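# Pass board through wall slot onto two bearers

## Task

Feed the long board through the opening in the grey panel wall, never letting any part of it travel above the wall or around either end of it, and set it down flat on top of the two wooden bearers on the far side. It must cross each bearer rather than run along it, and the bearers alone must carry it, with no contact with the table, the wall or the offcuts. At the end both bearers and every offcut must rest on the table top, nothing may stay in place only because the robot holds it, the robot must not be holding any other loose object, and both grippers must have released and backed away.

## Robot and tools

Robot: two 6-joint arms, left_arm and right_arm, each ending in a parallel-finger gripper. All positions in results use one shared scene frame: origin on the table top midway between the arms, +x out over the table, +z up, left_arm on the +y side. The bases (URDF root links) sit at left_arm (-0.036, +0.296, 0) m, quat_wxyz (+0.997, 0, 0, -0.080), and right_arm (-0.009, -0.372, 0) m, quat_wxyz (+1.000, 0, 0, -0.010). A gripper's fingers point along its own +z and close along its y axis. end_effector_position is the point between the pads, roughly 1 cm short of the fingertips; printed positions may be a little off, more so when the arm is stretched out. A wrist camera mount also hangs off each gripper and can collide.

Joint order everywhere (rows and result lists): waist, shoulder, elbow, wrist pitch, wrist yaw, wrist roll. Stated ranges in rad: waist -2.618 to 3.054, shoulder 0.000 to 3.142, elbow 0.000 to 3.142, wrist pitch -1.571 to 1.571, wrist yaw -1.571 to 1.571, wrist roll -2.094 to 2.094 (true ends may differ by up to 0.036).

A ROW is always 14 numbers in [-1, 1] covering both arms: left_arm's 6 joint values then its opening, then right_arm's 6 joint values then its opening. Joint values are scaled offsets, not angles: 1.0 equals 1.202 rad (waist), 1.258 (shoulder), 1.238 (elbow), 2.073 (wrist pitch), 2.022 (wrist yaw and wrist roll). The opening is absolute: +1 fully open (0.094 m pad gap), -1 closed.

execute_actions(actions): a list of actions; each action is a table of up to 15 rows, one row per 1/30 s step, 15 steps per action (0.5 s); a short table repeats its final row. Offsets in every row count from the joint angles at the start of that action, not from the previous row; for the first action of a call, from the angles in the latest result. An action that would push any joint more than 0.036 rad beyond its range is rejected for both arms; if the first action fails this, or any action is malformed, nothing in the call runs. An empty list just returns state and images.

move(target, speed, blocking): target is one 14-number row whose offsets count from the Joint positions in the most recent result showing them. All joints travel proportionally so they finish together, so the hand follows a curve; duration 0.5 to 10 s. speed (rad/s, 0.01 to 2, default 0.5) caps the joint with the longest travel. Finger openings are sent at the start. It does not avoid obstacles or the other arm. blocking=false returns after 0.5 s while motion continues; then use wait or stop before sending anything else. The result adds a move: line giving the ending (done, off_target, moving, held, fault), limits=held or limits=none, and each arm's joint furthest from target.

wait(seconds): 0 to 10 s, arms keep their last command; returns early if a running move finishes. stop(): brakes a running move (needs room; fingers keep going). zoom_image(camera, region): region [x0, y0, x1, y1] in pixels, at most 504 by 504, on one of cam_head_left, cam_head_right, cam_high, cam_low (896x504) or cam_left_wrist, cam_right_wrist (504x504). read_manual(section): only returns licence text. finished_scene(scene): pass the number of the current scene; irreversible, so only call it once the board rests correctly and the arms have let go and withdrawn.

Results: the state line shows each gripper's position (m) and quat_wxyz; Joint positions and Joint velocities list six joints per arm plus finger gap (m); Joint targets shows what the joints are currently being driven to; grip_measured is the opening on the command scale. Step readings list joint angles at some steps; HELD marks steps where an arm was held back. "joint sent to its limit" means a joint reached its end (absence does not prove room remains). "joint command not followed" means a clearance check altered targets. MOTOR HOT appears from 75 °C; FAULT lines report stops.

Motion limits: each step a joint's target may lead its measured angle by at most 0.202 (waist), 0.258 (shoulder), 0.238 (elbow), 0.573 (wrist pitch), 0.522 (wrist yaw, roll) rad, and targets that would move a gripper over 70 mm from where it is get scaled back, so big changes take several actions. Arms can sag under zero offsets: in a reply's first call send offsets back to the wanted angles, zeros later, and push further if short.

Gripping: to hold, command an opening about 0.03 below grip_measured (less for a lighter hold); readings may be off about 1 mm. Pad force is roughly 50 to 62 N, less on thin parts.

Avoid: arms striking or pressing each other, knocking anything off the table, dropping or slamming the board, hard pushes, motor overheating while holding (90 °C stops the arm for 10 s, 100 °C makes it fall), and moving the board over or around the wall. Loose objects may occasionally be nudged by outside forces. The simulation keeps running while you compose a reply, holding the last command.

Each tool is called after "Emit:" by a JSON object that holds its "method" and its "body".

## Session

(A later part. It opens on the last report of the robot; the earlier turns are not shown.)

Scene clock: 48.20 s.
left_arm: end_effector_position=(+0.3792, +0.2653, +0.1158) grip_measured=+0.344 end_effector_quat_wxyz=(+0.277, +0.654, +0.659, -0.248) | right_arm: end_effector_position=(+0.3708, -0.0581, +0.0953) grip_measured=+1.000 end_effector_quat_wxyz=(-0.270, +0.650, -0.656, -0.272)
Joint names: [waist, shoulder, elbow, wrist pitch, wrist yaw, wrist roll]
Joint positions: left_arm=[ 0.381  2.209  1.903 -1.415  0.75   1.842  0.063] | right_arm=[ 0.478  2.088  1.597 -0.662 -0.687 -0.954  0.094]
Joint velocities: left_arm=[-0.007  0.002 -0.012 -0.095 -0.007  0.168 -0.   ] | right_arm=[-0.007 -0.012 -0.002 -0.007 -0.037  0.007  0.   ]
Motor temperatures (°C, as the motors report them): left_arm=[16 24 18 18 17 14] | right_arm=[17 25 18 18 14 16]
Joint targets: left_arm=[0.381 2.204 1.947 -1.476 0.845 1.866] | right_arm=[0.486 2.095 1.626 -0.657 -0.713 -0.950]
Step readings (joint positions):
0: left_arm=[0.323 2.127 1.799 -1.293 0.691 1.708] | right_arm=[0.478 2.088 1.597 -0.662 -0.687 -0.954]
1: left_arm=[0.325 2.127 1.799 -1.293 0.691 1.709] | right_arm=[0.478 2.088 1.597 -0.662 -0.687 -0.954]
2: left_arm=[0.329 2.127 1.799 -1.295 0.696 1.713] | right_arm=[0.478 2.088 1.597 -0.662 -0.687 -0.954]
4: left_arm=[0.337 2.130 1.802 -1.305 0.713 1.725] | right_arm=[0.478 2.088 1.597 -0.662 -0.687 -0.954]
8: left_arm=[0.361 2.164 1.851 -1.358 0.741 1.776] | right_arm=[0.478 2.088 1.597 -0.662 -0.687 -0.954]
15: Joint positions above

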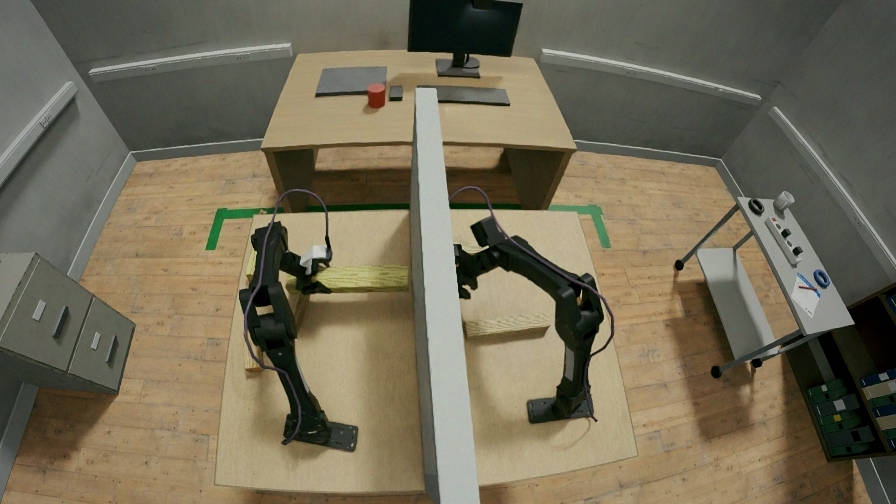

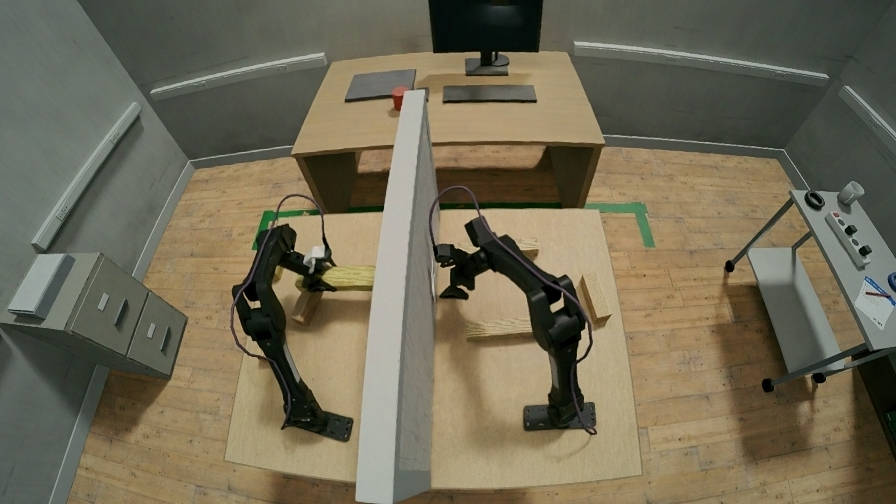

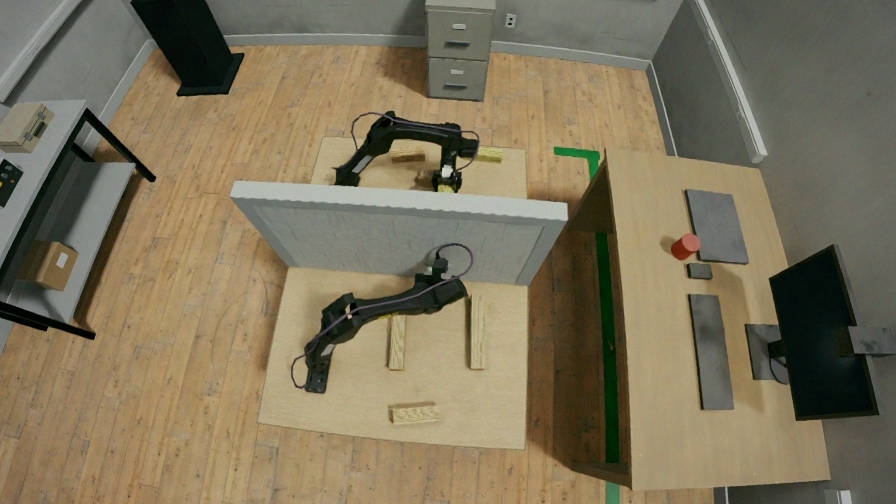

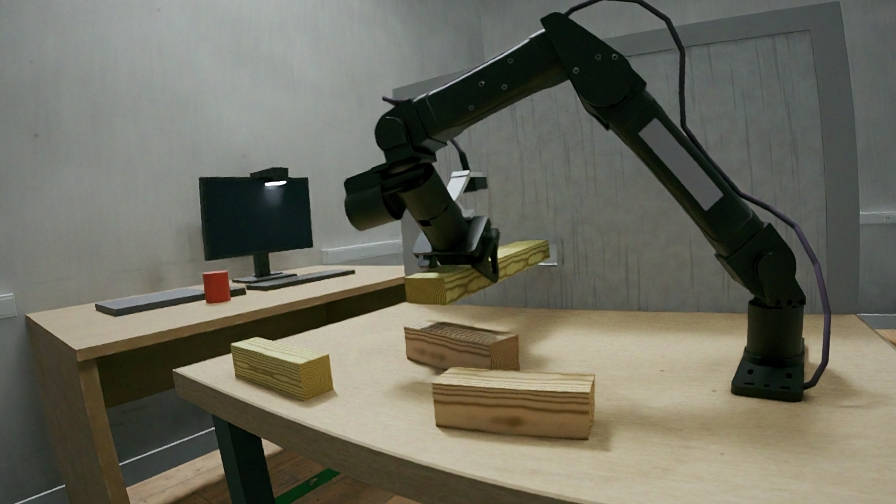

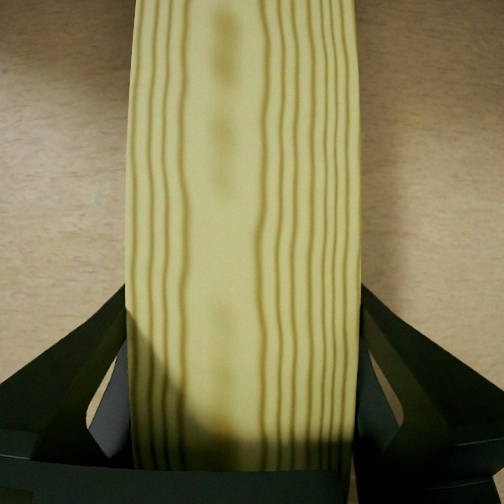

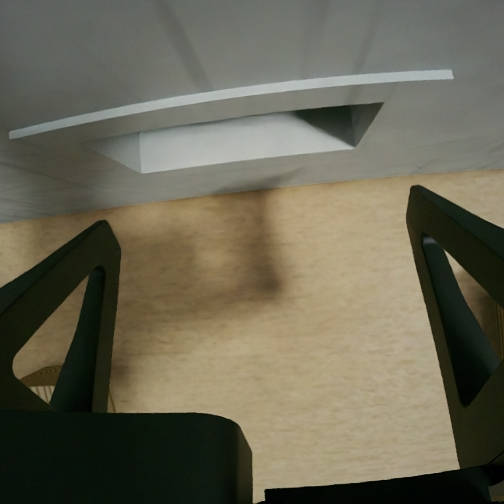

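Emit:
{"method": "execute_actions", "body": {"actions": []}}

Emit:
{"method": "zoom_image", "body": {"camera": "cam_low", "region": [390, 220, 590, 330]}}

Emit:
{"method": "zoom_image", "body": {"camera": "cam_low", "region": [495, 230, 575, 280]}}

Emit:
{"method": "zoom_image", "body": {"camera": "cam_head_left", "region": [240, 200, 480, 340]}}

Scene clock: 48.37 s.
left_arm: end_effector_position=(+0.3762, +0.2641, +0.1165) grip_measured=+0.344 end_effector_quat_wxyz=(+0.276, +0.655, +0.656, -0.254) | right_arm: end_effector_position=(+0.3708, -0.0581, +0.0953) grip_measured=+1.000 end_effector_quat_wxyz=(-0.270, +0.650, -0.656, -0.272)
Joint names: [waist, shoulder, elbow, wrist pitch, wrist yaw, wrist roll]
Joint positions: left_arm=[ 0.381  2.209  1.903 -1.432  0.754  1.854  0.063] | right_arm=[ 0.478  2.088  1.597 -0.662 -0.687 -0.954  0.094]
Joint velocities: left_arm=[-0.012 -0.022 -0.007 -0.007  0.022 -0.007 -0.   ] | right_arm=[ 0.017 -0.017  0.022  0.051 -0.051  0.066  0.   ]
Motor temperatures (°C, as the motors report them): left_arm=[16 24 18 18 17 14] | right_arm=[17 25 18 18 14 16]
Joint targets: left_arm=[0.381 2.204 1.947 -1.476 0.845 1.865] | right_arm=[0.486 2.095 1.626 -0.657 -0.713 -0.950]

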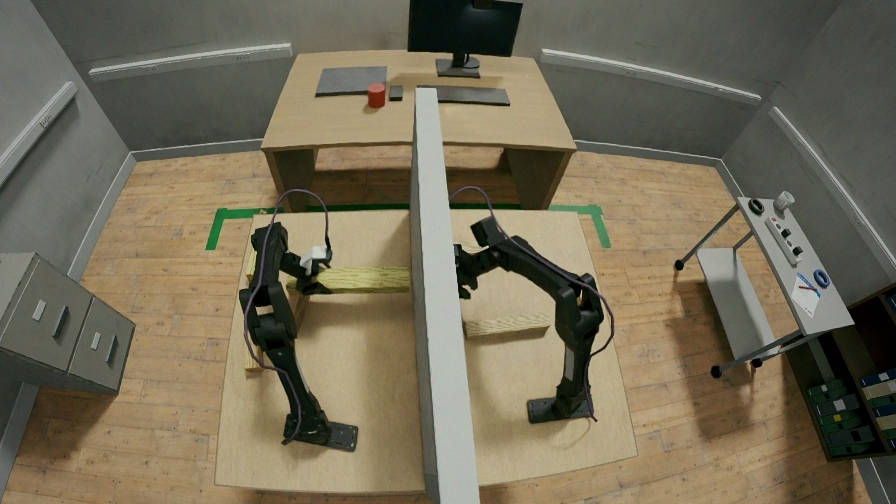

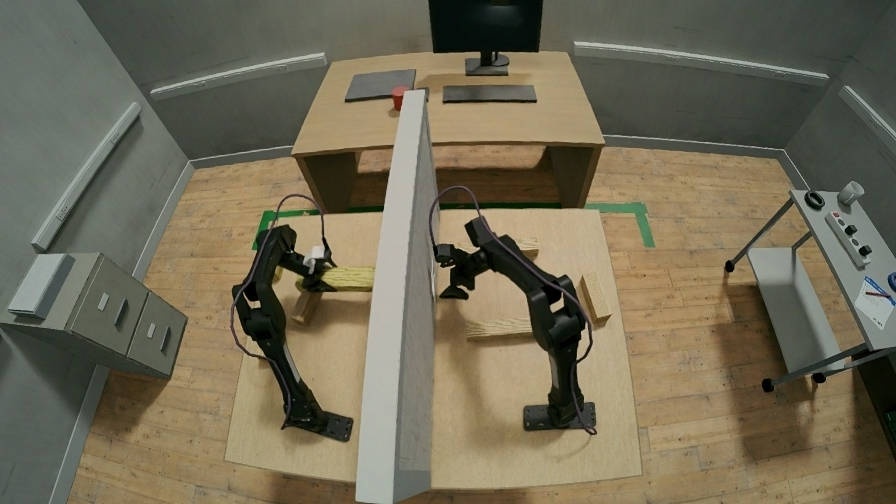

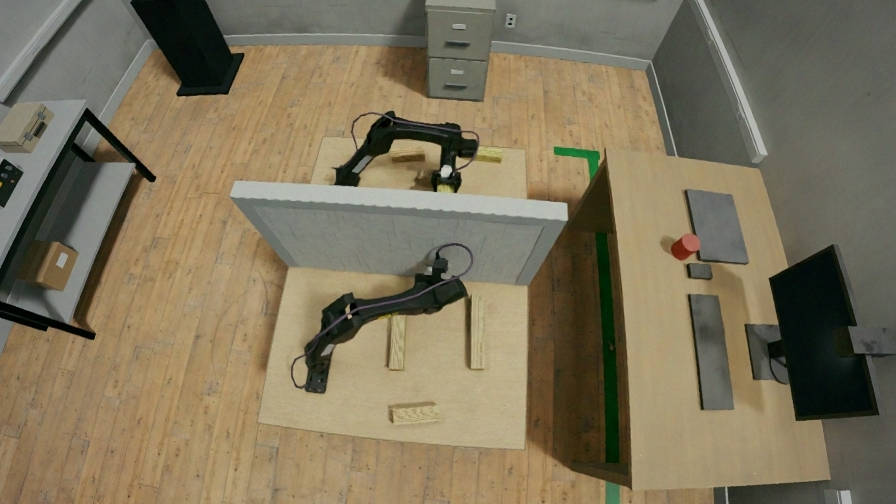

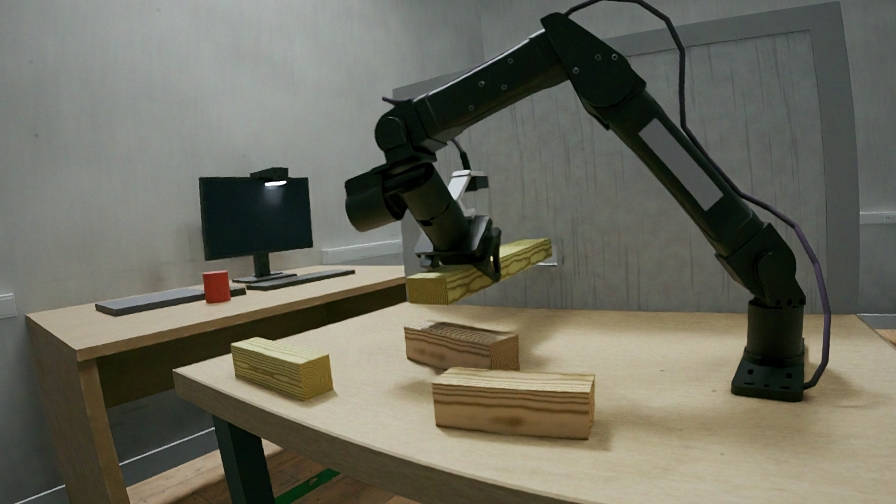

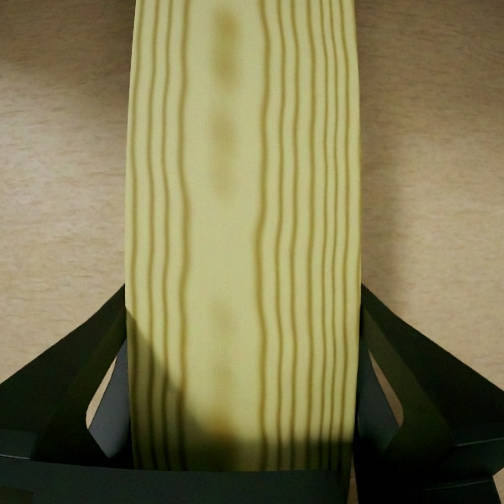

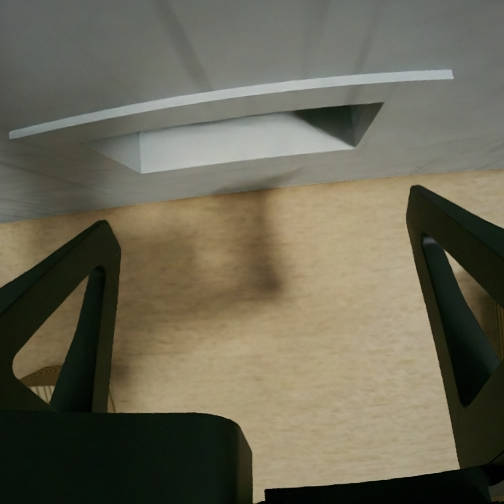

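Region (390, 220, 590, 330) of cam_low's 896x504 image, scaled by 2.520, with more detail than that image has; it fills the top 277 rows of this view, and the rest is white.

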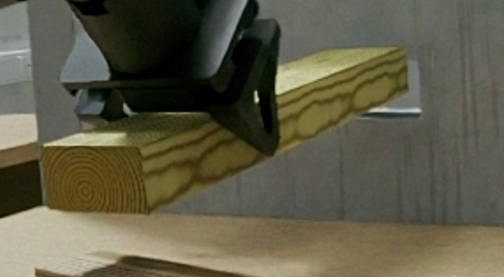

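Region (495, 230, 575, 280) of cam_low's 896x504 image, scaled by 6.300, with more detail than that image has; it fills the top 315 rows of this view, and the rest is white.

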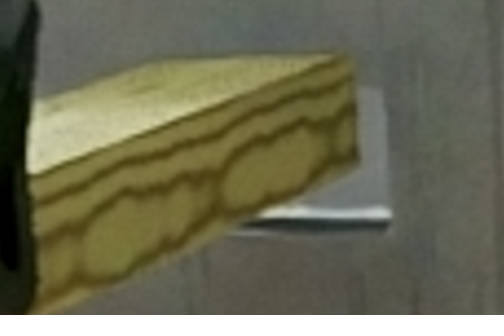

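Region (240, 200, 480, 340) of cam_head_left's 896x504 image, scaled by 2.100, with more detail than that image has; it fills the top 294 rows of this view, and the rest is white.

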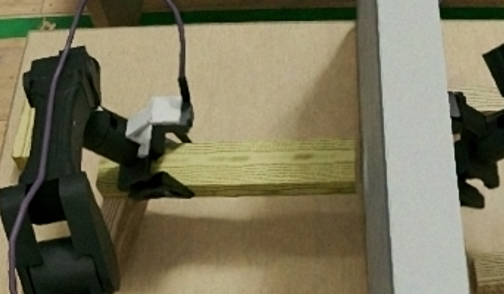

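Emit:
{"method": "execute_actions", "body": {"actions": []}}

Scene clock: 49.13 s.
left_arm: end_effector_position=(+0.3753, +0.2637, +0.1169) grip_measured=+0.344 end_effector_quat_wxyz=(+0.276, +0.655, +0.655, -0.255) | right_arm: end_effector_position=(+0.3708, -0.0581, +0.0953) grip_measured=+1.000 end_effector_quat_wxyz=(-0.270, +0.650, -0.656, -0.272)
Joint names: [waist, shoulder, elbow, wrist pitch, wrist yaw, wrist roll]
Joint positions: left_arm=[ 0.381  2.209  1.903 -1.437  0.756  1.86   0.063] | right_arm=[ 0.478  2.088  1.597 -0.662 -0.687 -0.954  0.094]
Joint velocities: left_arm=[ 0.007 -0.002  0.002 -0.022  0.022  0.037 -0.002] | right_arm=[-0.002 -0.007 -0.012 -0.037 -0.037  0.007  0.   ]
Motor temperatures (°C, as the motors report them): left_arm=[16 24 18 18 17 14] | right_arm=[17 25 18 18 14 16]
Joint targets: left_arm=[0.381 2.204 1.947 -1.476 0.845 1.865] | right_arm=[0.486 2.095 1.626 -0.657 -0.713 -0.950]

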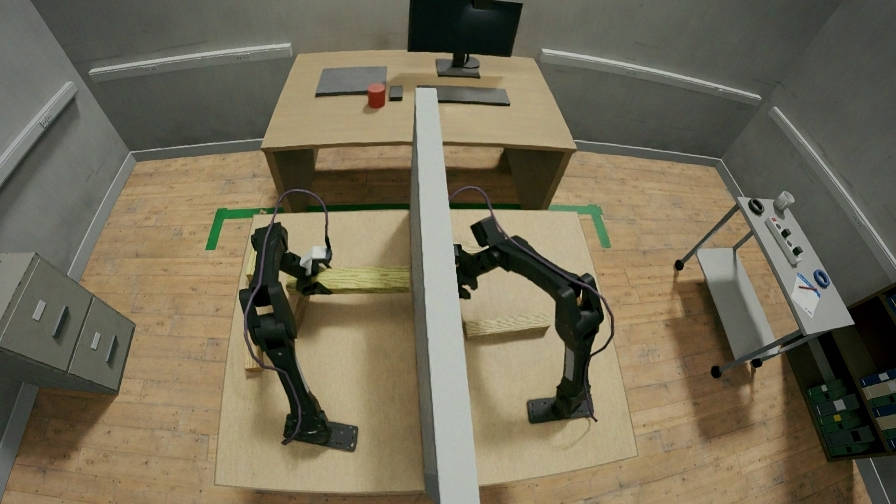

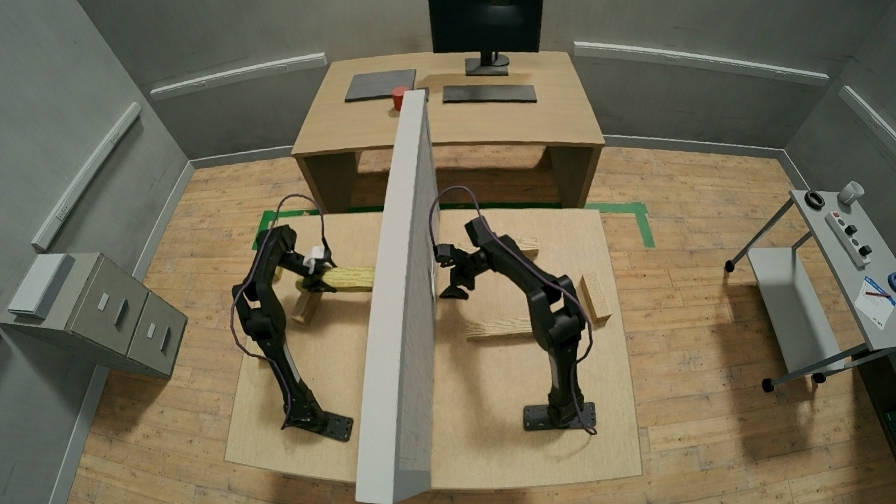

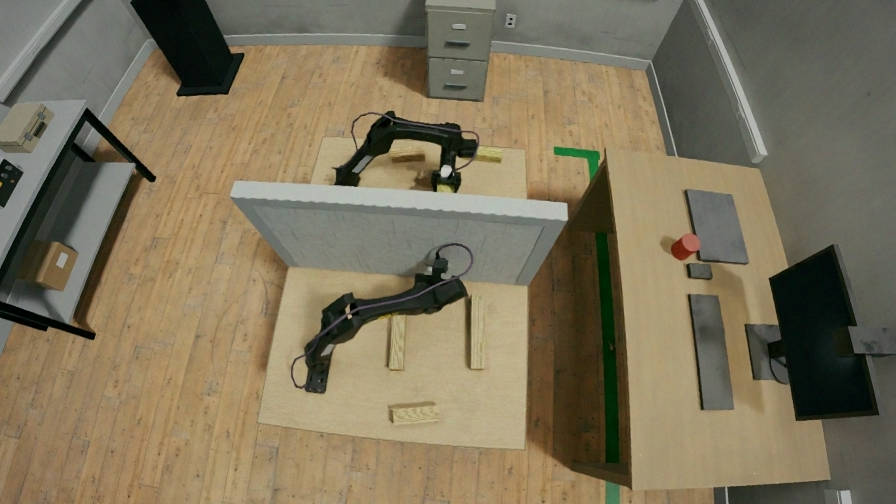

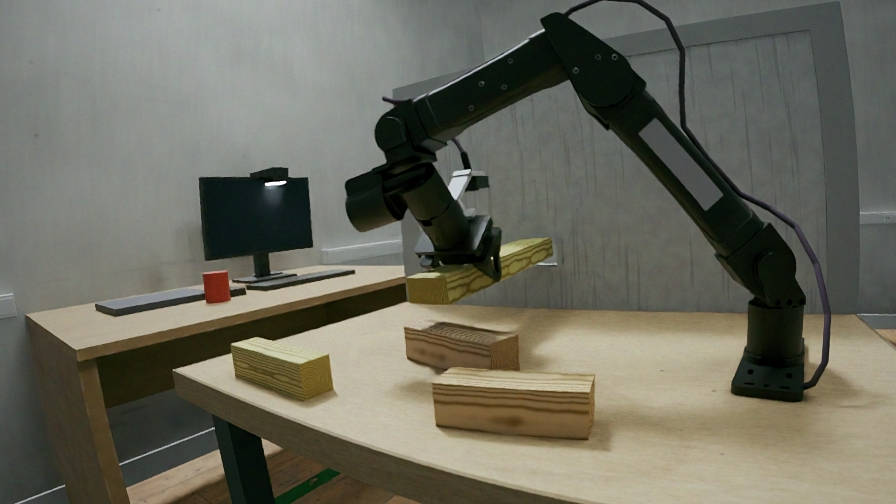

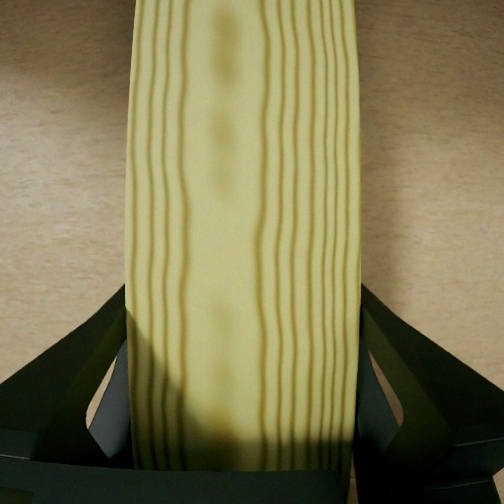

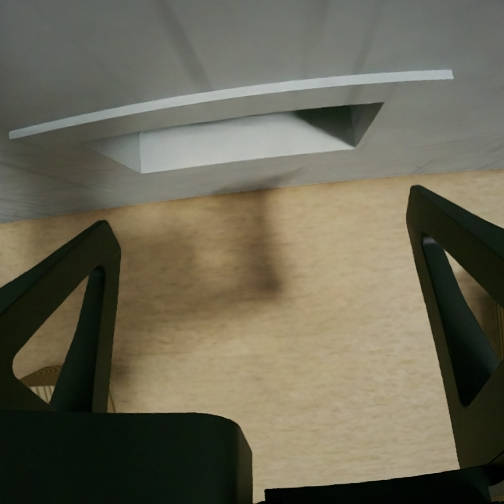

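Emit:
{"method": "zoom_image", "body": {"camera": "cam_low", "region": [495, 230, 575, 280]}}

Emit:
{"method": "zoom_image", "body": {"camera": "cam_low", "region": [390, 220, 590, 330]}}

Region (495, 230, 575, 280) of cam_low's 896x504 image, scaled by 6.300, with more detail than that image has; it fills the top 315 rows of this view, and the rest is white.

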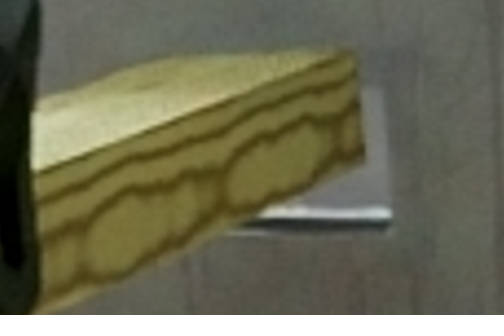

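Region (390, 220, 590, 330) of cam_low's 896x504 image, scaled by 2.520, with more detail than that image has; it fills the top 277 rows of this view, and the rest is white.

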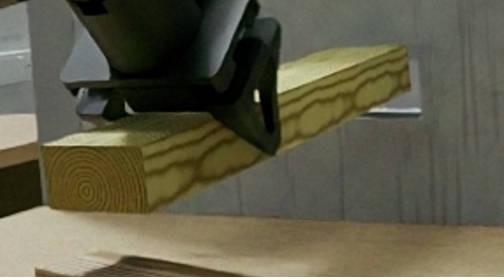

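Emit:
{"method": "execute_actions", "body": {"actions": [[[-0.0004,-0.0050,0.0355,-0.0184,0.0430,0.0021,0.1,0.0067,0.0056,0.0234,0.0024,-0.0129,0.002,1],[-0.0015,-0.0078,0.0355,-0.0174,0.0404,0.0010,0.1,0.0067,0.0056,0.0234,0.0024,-0.0129,0.002,1],[-0.0031,-0.0121,0.0355,-0.0159,0.0363,-0.0008,0.1,0.0067,0.0056,0.0234,0.0024,-0.0129,0.002,1],[-0.0051,-0.0174,0.0355,-0.0140,0.0312,-0.0029,0.1,0.0067,0.0056,0.0234,0.0024,-0.0129,0.002,1],[-0.0074,-0.0234,0.0355,-0.0118,0.0255,-0.0053,0.1,0.0067,0.0056,0.0234,0.0024,-0.0129,0.002,1],[-0.0098,-0.0298,0.0355,-0.0095,0.0194,-0.0079,0.1,0.0067,0.0056,0.0234,0.0024,-0.0129,0.002,1],[-0.0122,-0.0362,0.0355,-0.0072,0.0133,-0.0105,0.1,0.0067,0.0056,0.0234,0.0024,-0.0129,0.002,1],[-0.0145,-0.0422,0.0355,-0.0050,0.0076,-0.0129,0.1,0.0067,0.0056,0.0234,0.0024,-0.0129,0.002,1],[-0.0165,-0.0475,0.0355,-0.0031,0.0025,-0.0151,0.1,0.0067,0.0056,0.0234,0.0024,-0.0129,0.002,1],[-0.0181,-0.0518,0.0355,-0.0016,-0.0016,-0.0168,0.1,0.0067,0.0056,0.0234,0.0024,-0.0129,0.002,1],[-0.0192,-0.0546,0.0355,-0.0006,-0.0042,-0.0179,0.1,0.0067,0.0056,0.0234,0.0024,-0.0129,0.002,1],[-0.0196,-0.0556,0.0355,-0.0002,-0.0052,-0.0183,0.1,0.0067,0.0056,0.0234,0.0024,-0.0129,0.002,1]]]}}

Emit:
{"method": "wait", "body": {"seconds": 0.4}}

Emit:
{"method": "zoom_image", "body": {"camera": "cam_low", "region": [495, 230, 575, 280]}}

Emit:
{"method": "zoom_image", "body": {"camera": "cam_low", "region": [390, 220, 590, 330]}}

Scene clock: 53.07 s.
left_arm: end_effector_position=(+0.3745, +0.2660, +0.1182) grip_measured=+0.344 end_effector_quat_wxyz=(+0.254, +0.668, +0.660, -0.230) | right_arm: end_effector_position=(+0.3708, -0.0581, +0.0953) grip_measured=+1.000 end_effector_quat_wxyz=(-0.270, +0.650, -0.656, -0.272)
Joint names: [waist, shoulder, elbow, wrist pitch, wrist yaw, wrist roll]
Joint positions: left_arm=[ 0.364  2.184  1.903 -1.423  0.689  1.834  0.063] | right_arm=[ 0.478  2.088  1.597 -0.662 -0.688 -0.954  0.094]
Joint velocities: left_arm=[-0.042 -0.105 -0.007 -0.022 -0.051 -0.007 -0.   ] | right_arm=[-0.012 -0.007 -0.002 -0.037 -0.051  0.037  0.   ]
Motor temperatures (°C, as the motors report them): left_arm=[16 24 18 18 17 14] | right_arm=[17 25 18 18 14 16]
Joint targets: left_arm=[0.357 2.140 1.947 -1.437 0.745 1.823] | right_arm=[0.486 2.095 1.626 -0.657 -0.714 -0.950]
Step readings (joint positions):
0: left_arm=[0.381 2.209 1.903 -1.437 0.756 1.860] | right_arm=[0.478 2.088 1.597 -0.662 -0.687 -0.954]
1: left_arm=[0.381 2.209 1.903 -1.437 0.756 1.860] | right_arm=[0.478 2.088 1.597 -0.662 -0.687 -0.954]
2: left_arm=[0.381 2.209 1.903 -1.437 0.756 1.860] | right_arm=[0.478 2.088 1.597 -0.662 -0.688 -0.954]
4: left_arm=[0.381 2.209 1.903 -1.437 0.755 1.860] | right_arm=[0.478 2.088 1.597 -0.662 -0.688 -0.954]
8: left_arm=[0.378 2.209 1.903 -1.436 0.735 1.852] | right_arm=[0.478 2.088 1.597 -0.662 -0.688 -0.954]
15: Joint positions above

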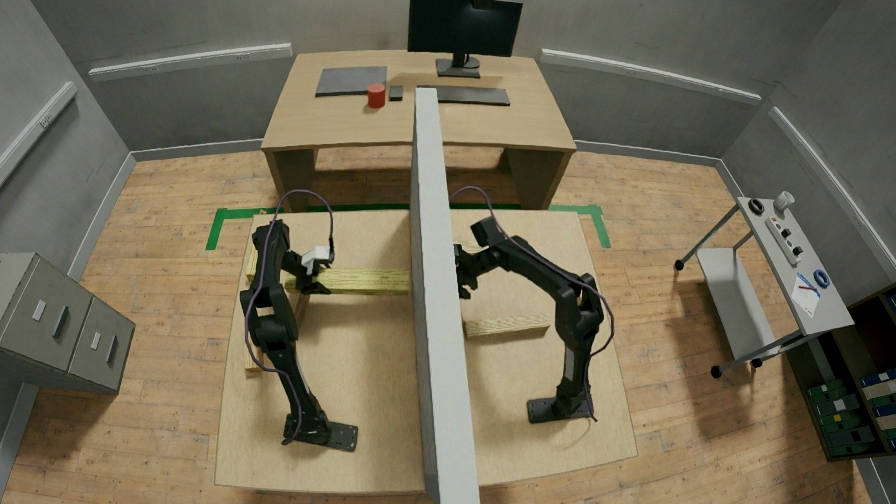

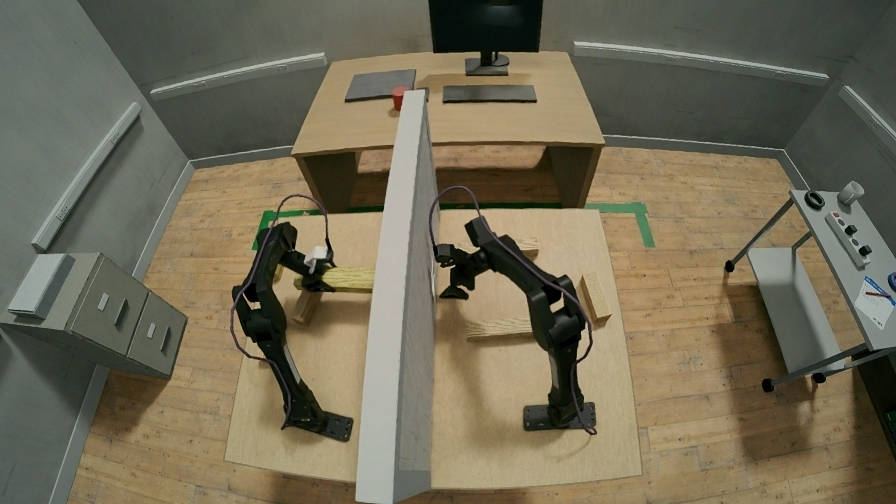

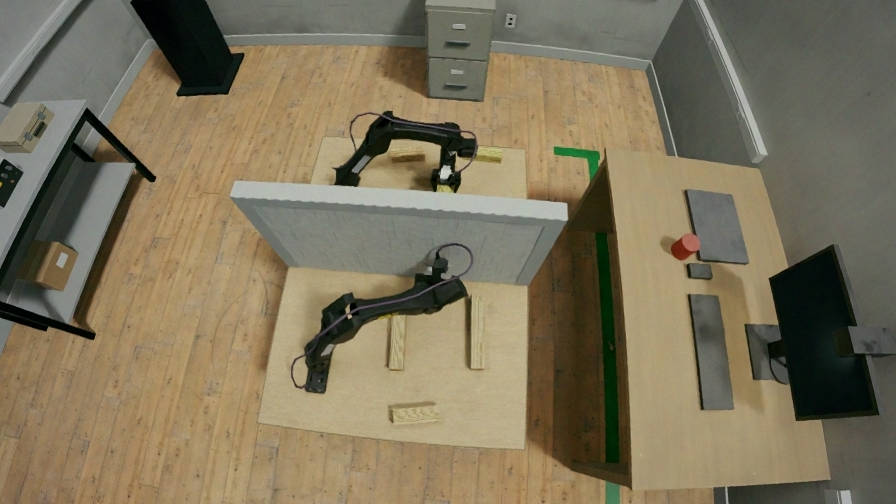

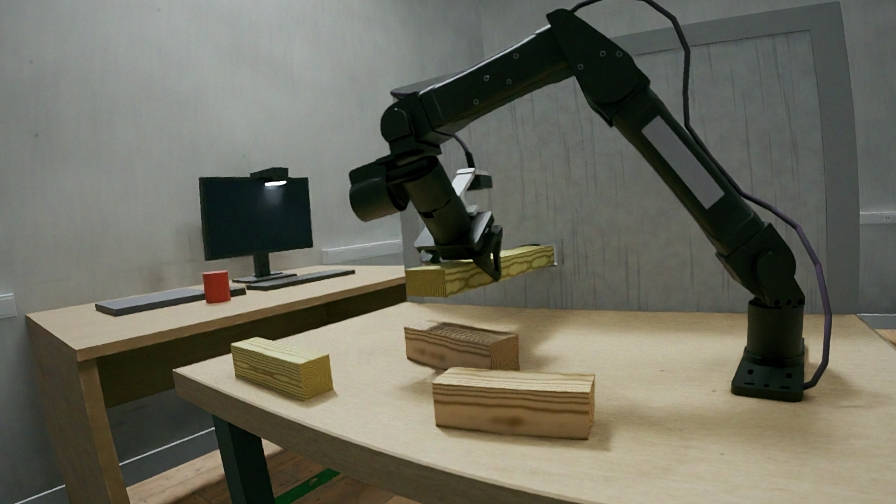

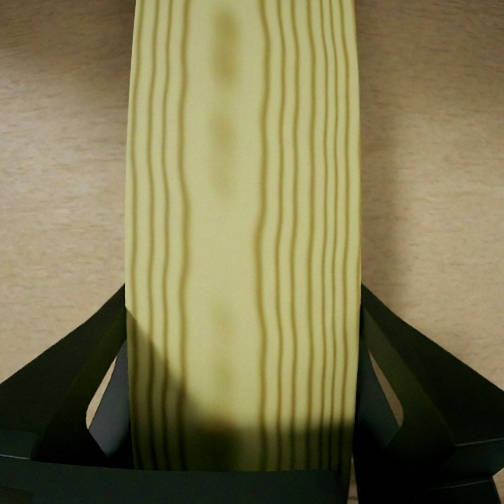

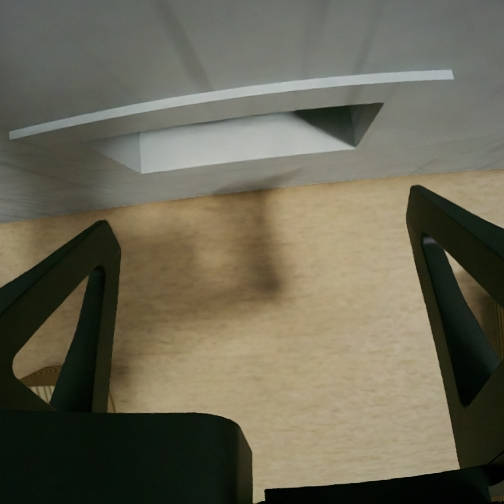

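Scene clock: 53.47 s.
left_arm: end_effector_position=(+0.3743, +0.2670, +0.1192) grip_measured=+0.344 end_effector_quat_wxyz=(+0.251, +0.669, +0.662, -0.226) | right_arm: end_effector_position=(+0.3708, -0.0581, +0.0953) grip_measured=+1.000 end_effector_quat_wxyz=(-0.270, +0.650, -0.656, -0.272)
Joint names: [waist, shoulder, elbow, wrist pitch, wrist yaw, wrist roll]
Joint positions: left_arm=[ 0.363  2.178  1.903 -1.422  0.679  1.829  0.063] | right_arm=[ 0.478  2.088  1.597 -0.662 -0.688 -0.954  0.094]
Joint velocities: left_arm=[-0.007  0.022  0.002 -0.051  0.007 -0.081 -0.001] | right_arm=[-0.002 -0.002 -0.017 -0.051 -0.007 -0.022  0.   ]
Motor temperatures (°C, as the motors report them): left_arm=[16 24 18 18 17 14] | right_arm=[17 25 18 18 14 16]
Joint targets: left_arm=[0.357 2.140 1.947 -1.437 0.745 1.823] | right_arm=[0.486 2.095 1.626 -0.657 -0.714 -0.950]
wait: 0.40 s; no rest

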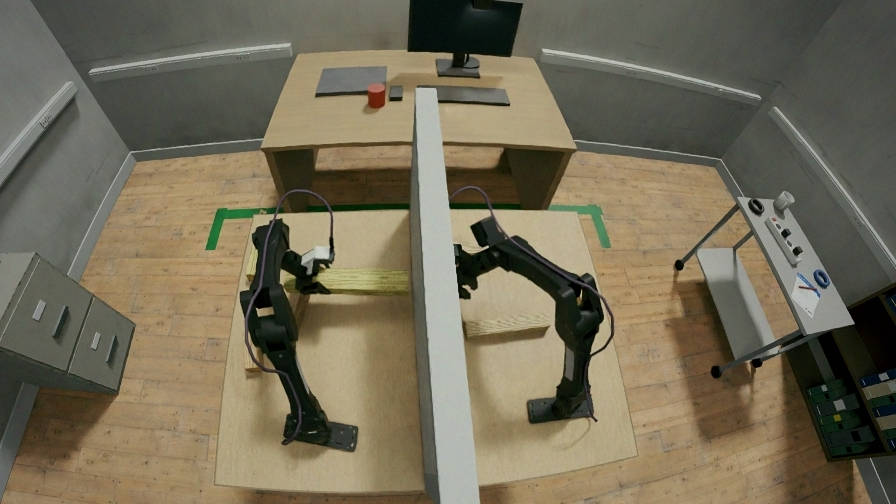

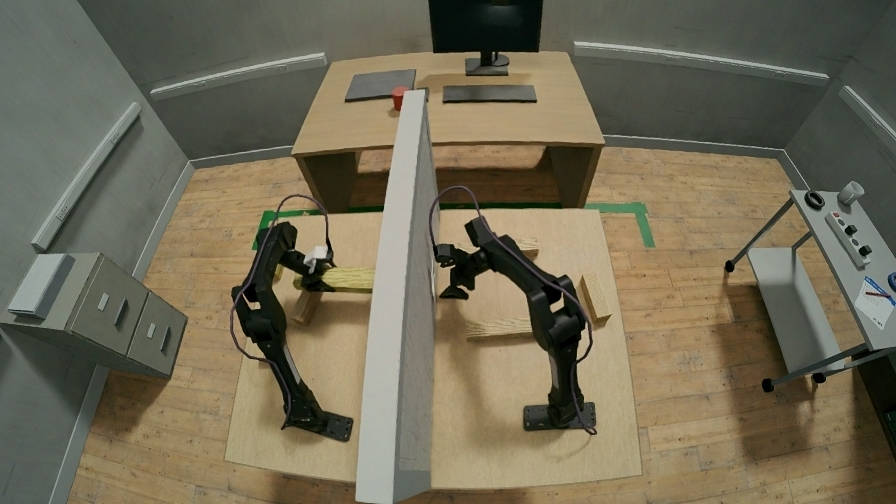

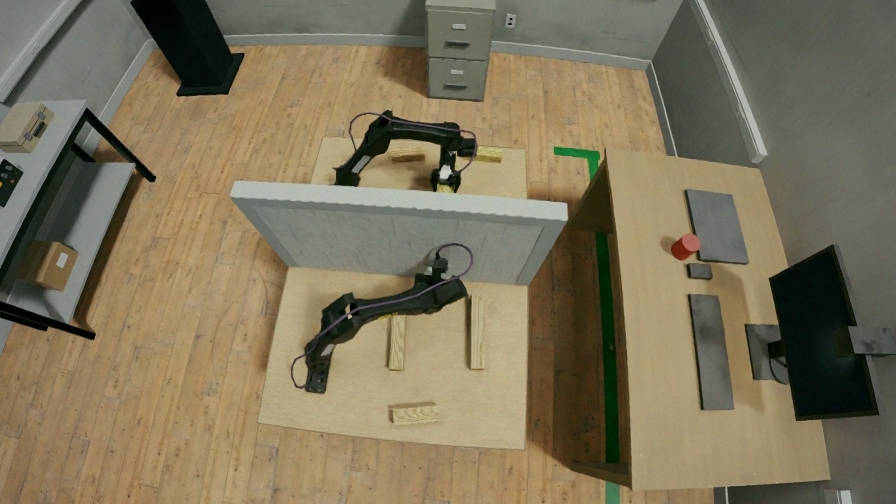

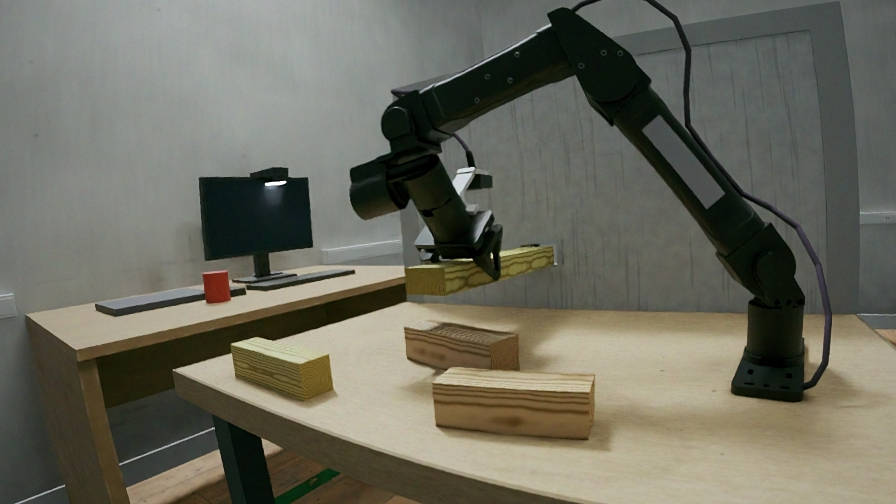

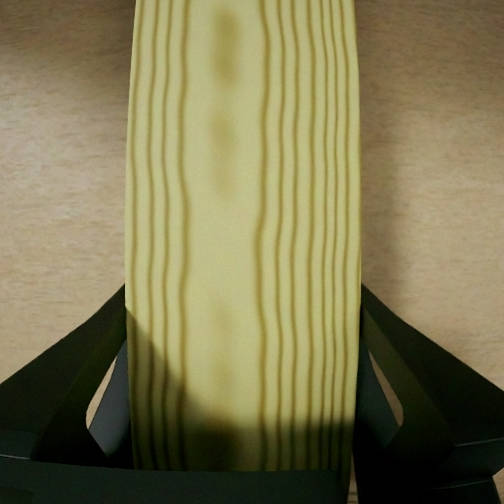

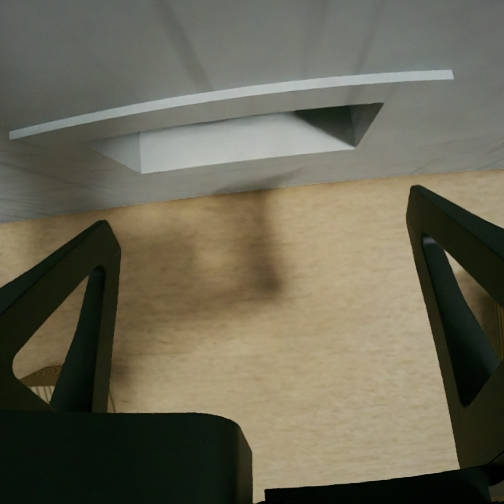

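Region (495, 230, 575, 280) of cam_low's 896x504 image, scaled by 6.300, with more detail than that image has; it fills the top 315 rows of this view, and the rest is white.

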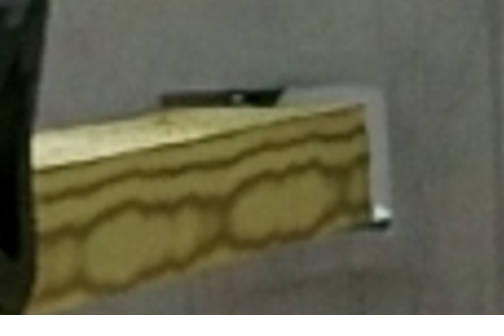

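Region (390, 220, 590, 330) of cam_low's 896x504 image, scaled by 2.520, with more detail than that image has; it fills the top 277 rows of this view, and the rest is white.

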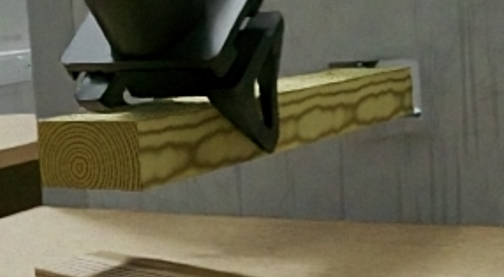

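Emit:
{"method": "zoom_image", "body": {"camera": "cam_head_left", "region": [360, 240, 460, 320]}}

Emit:
{"method": "zoom_image", "body": {"camera": "cam_low", "region": [510, 236, 566, 272]}}

Region (360, 240, 460, 320) of cam_head_left's 896x504 image, scaled by 5.040, with more detail than that image has; it fills the top 403 rows of this view, and the rest is white.

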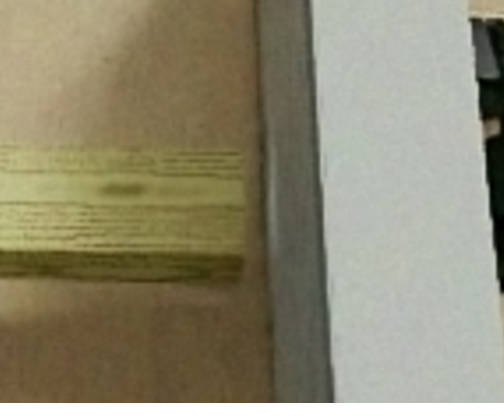

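Region (510, 236, 566, 272) of cam_low's 896x504 image, scaled by 9.000, with more detail than that image has; it fills the top 324 rows of this view, and the rest is white.

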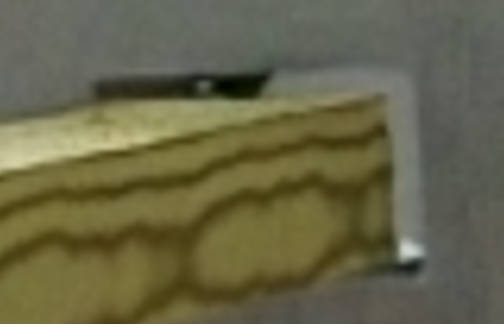

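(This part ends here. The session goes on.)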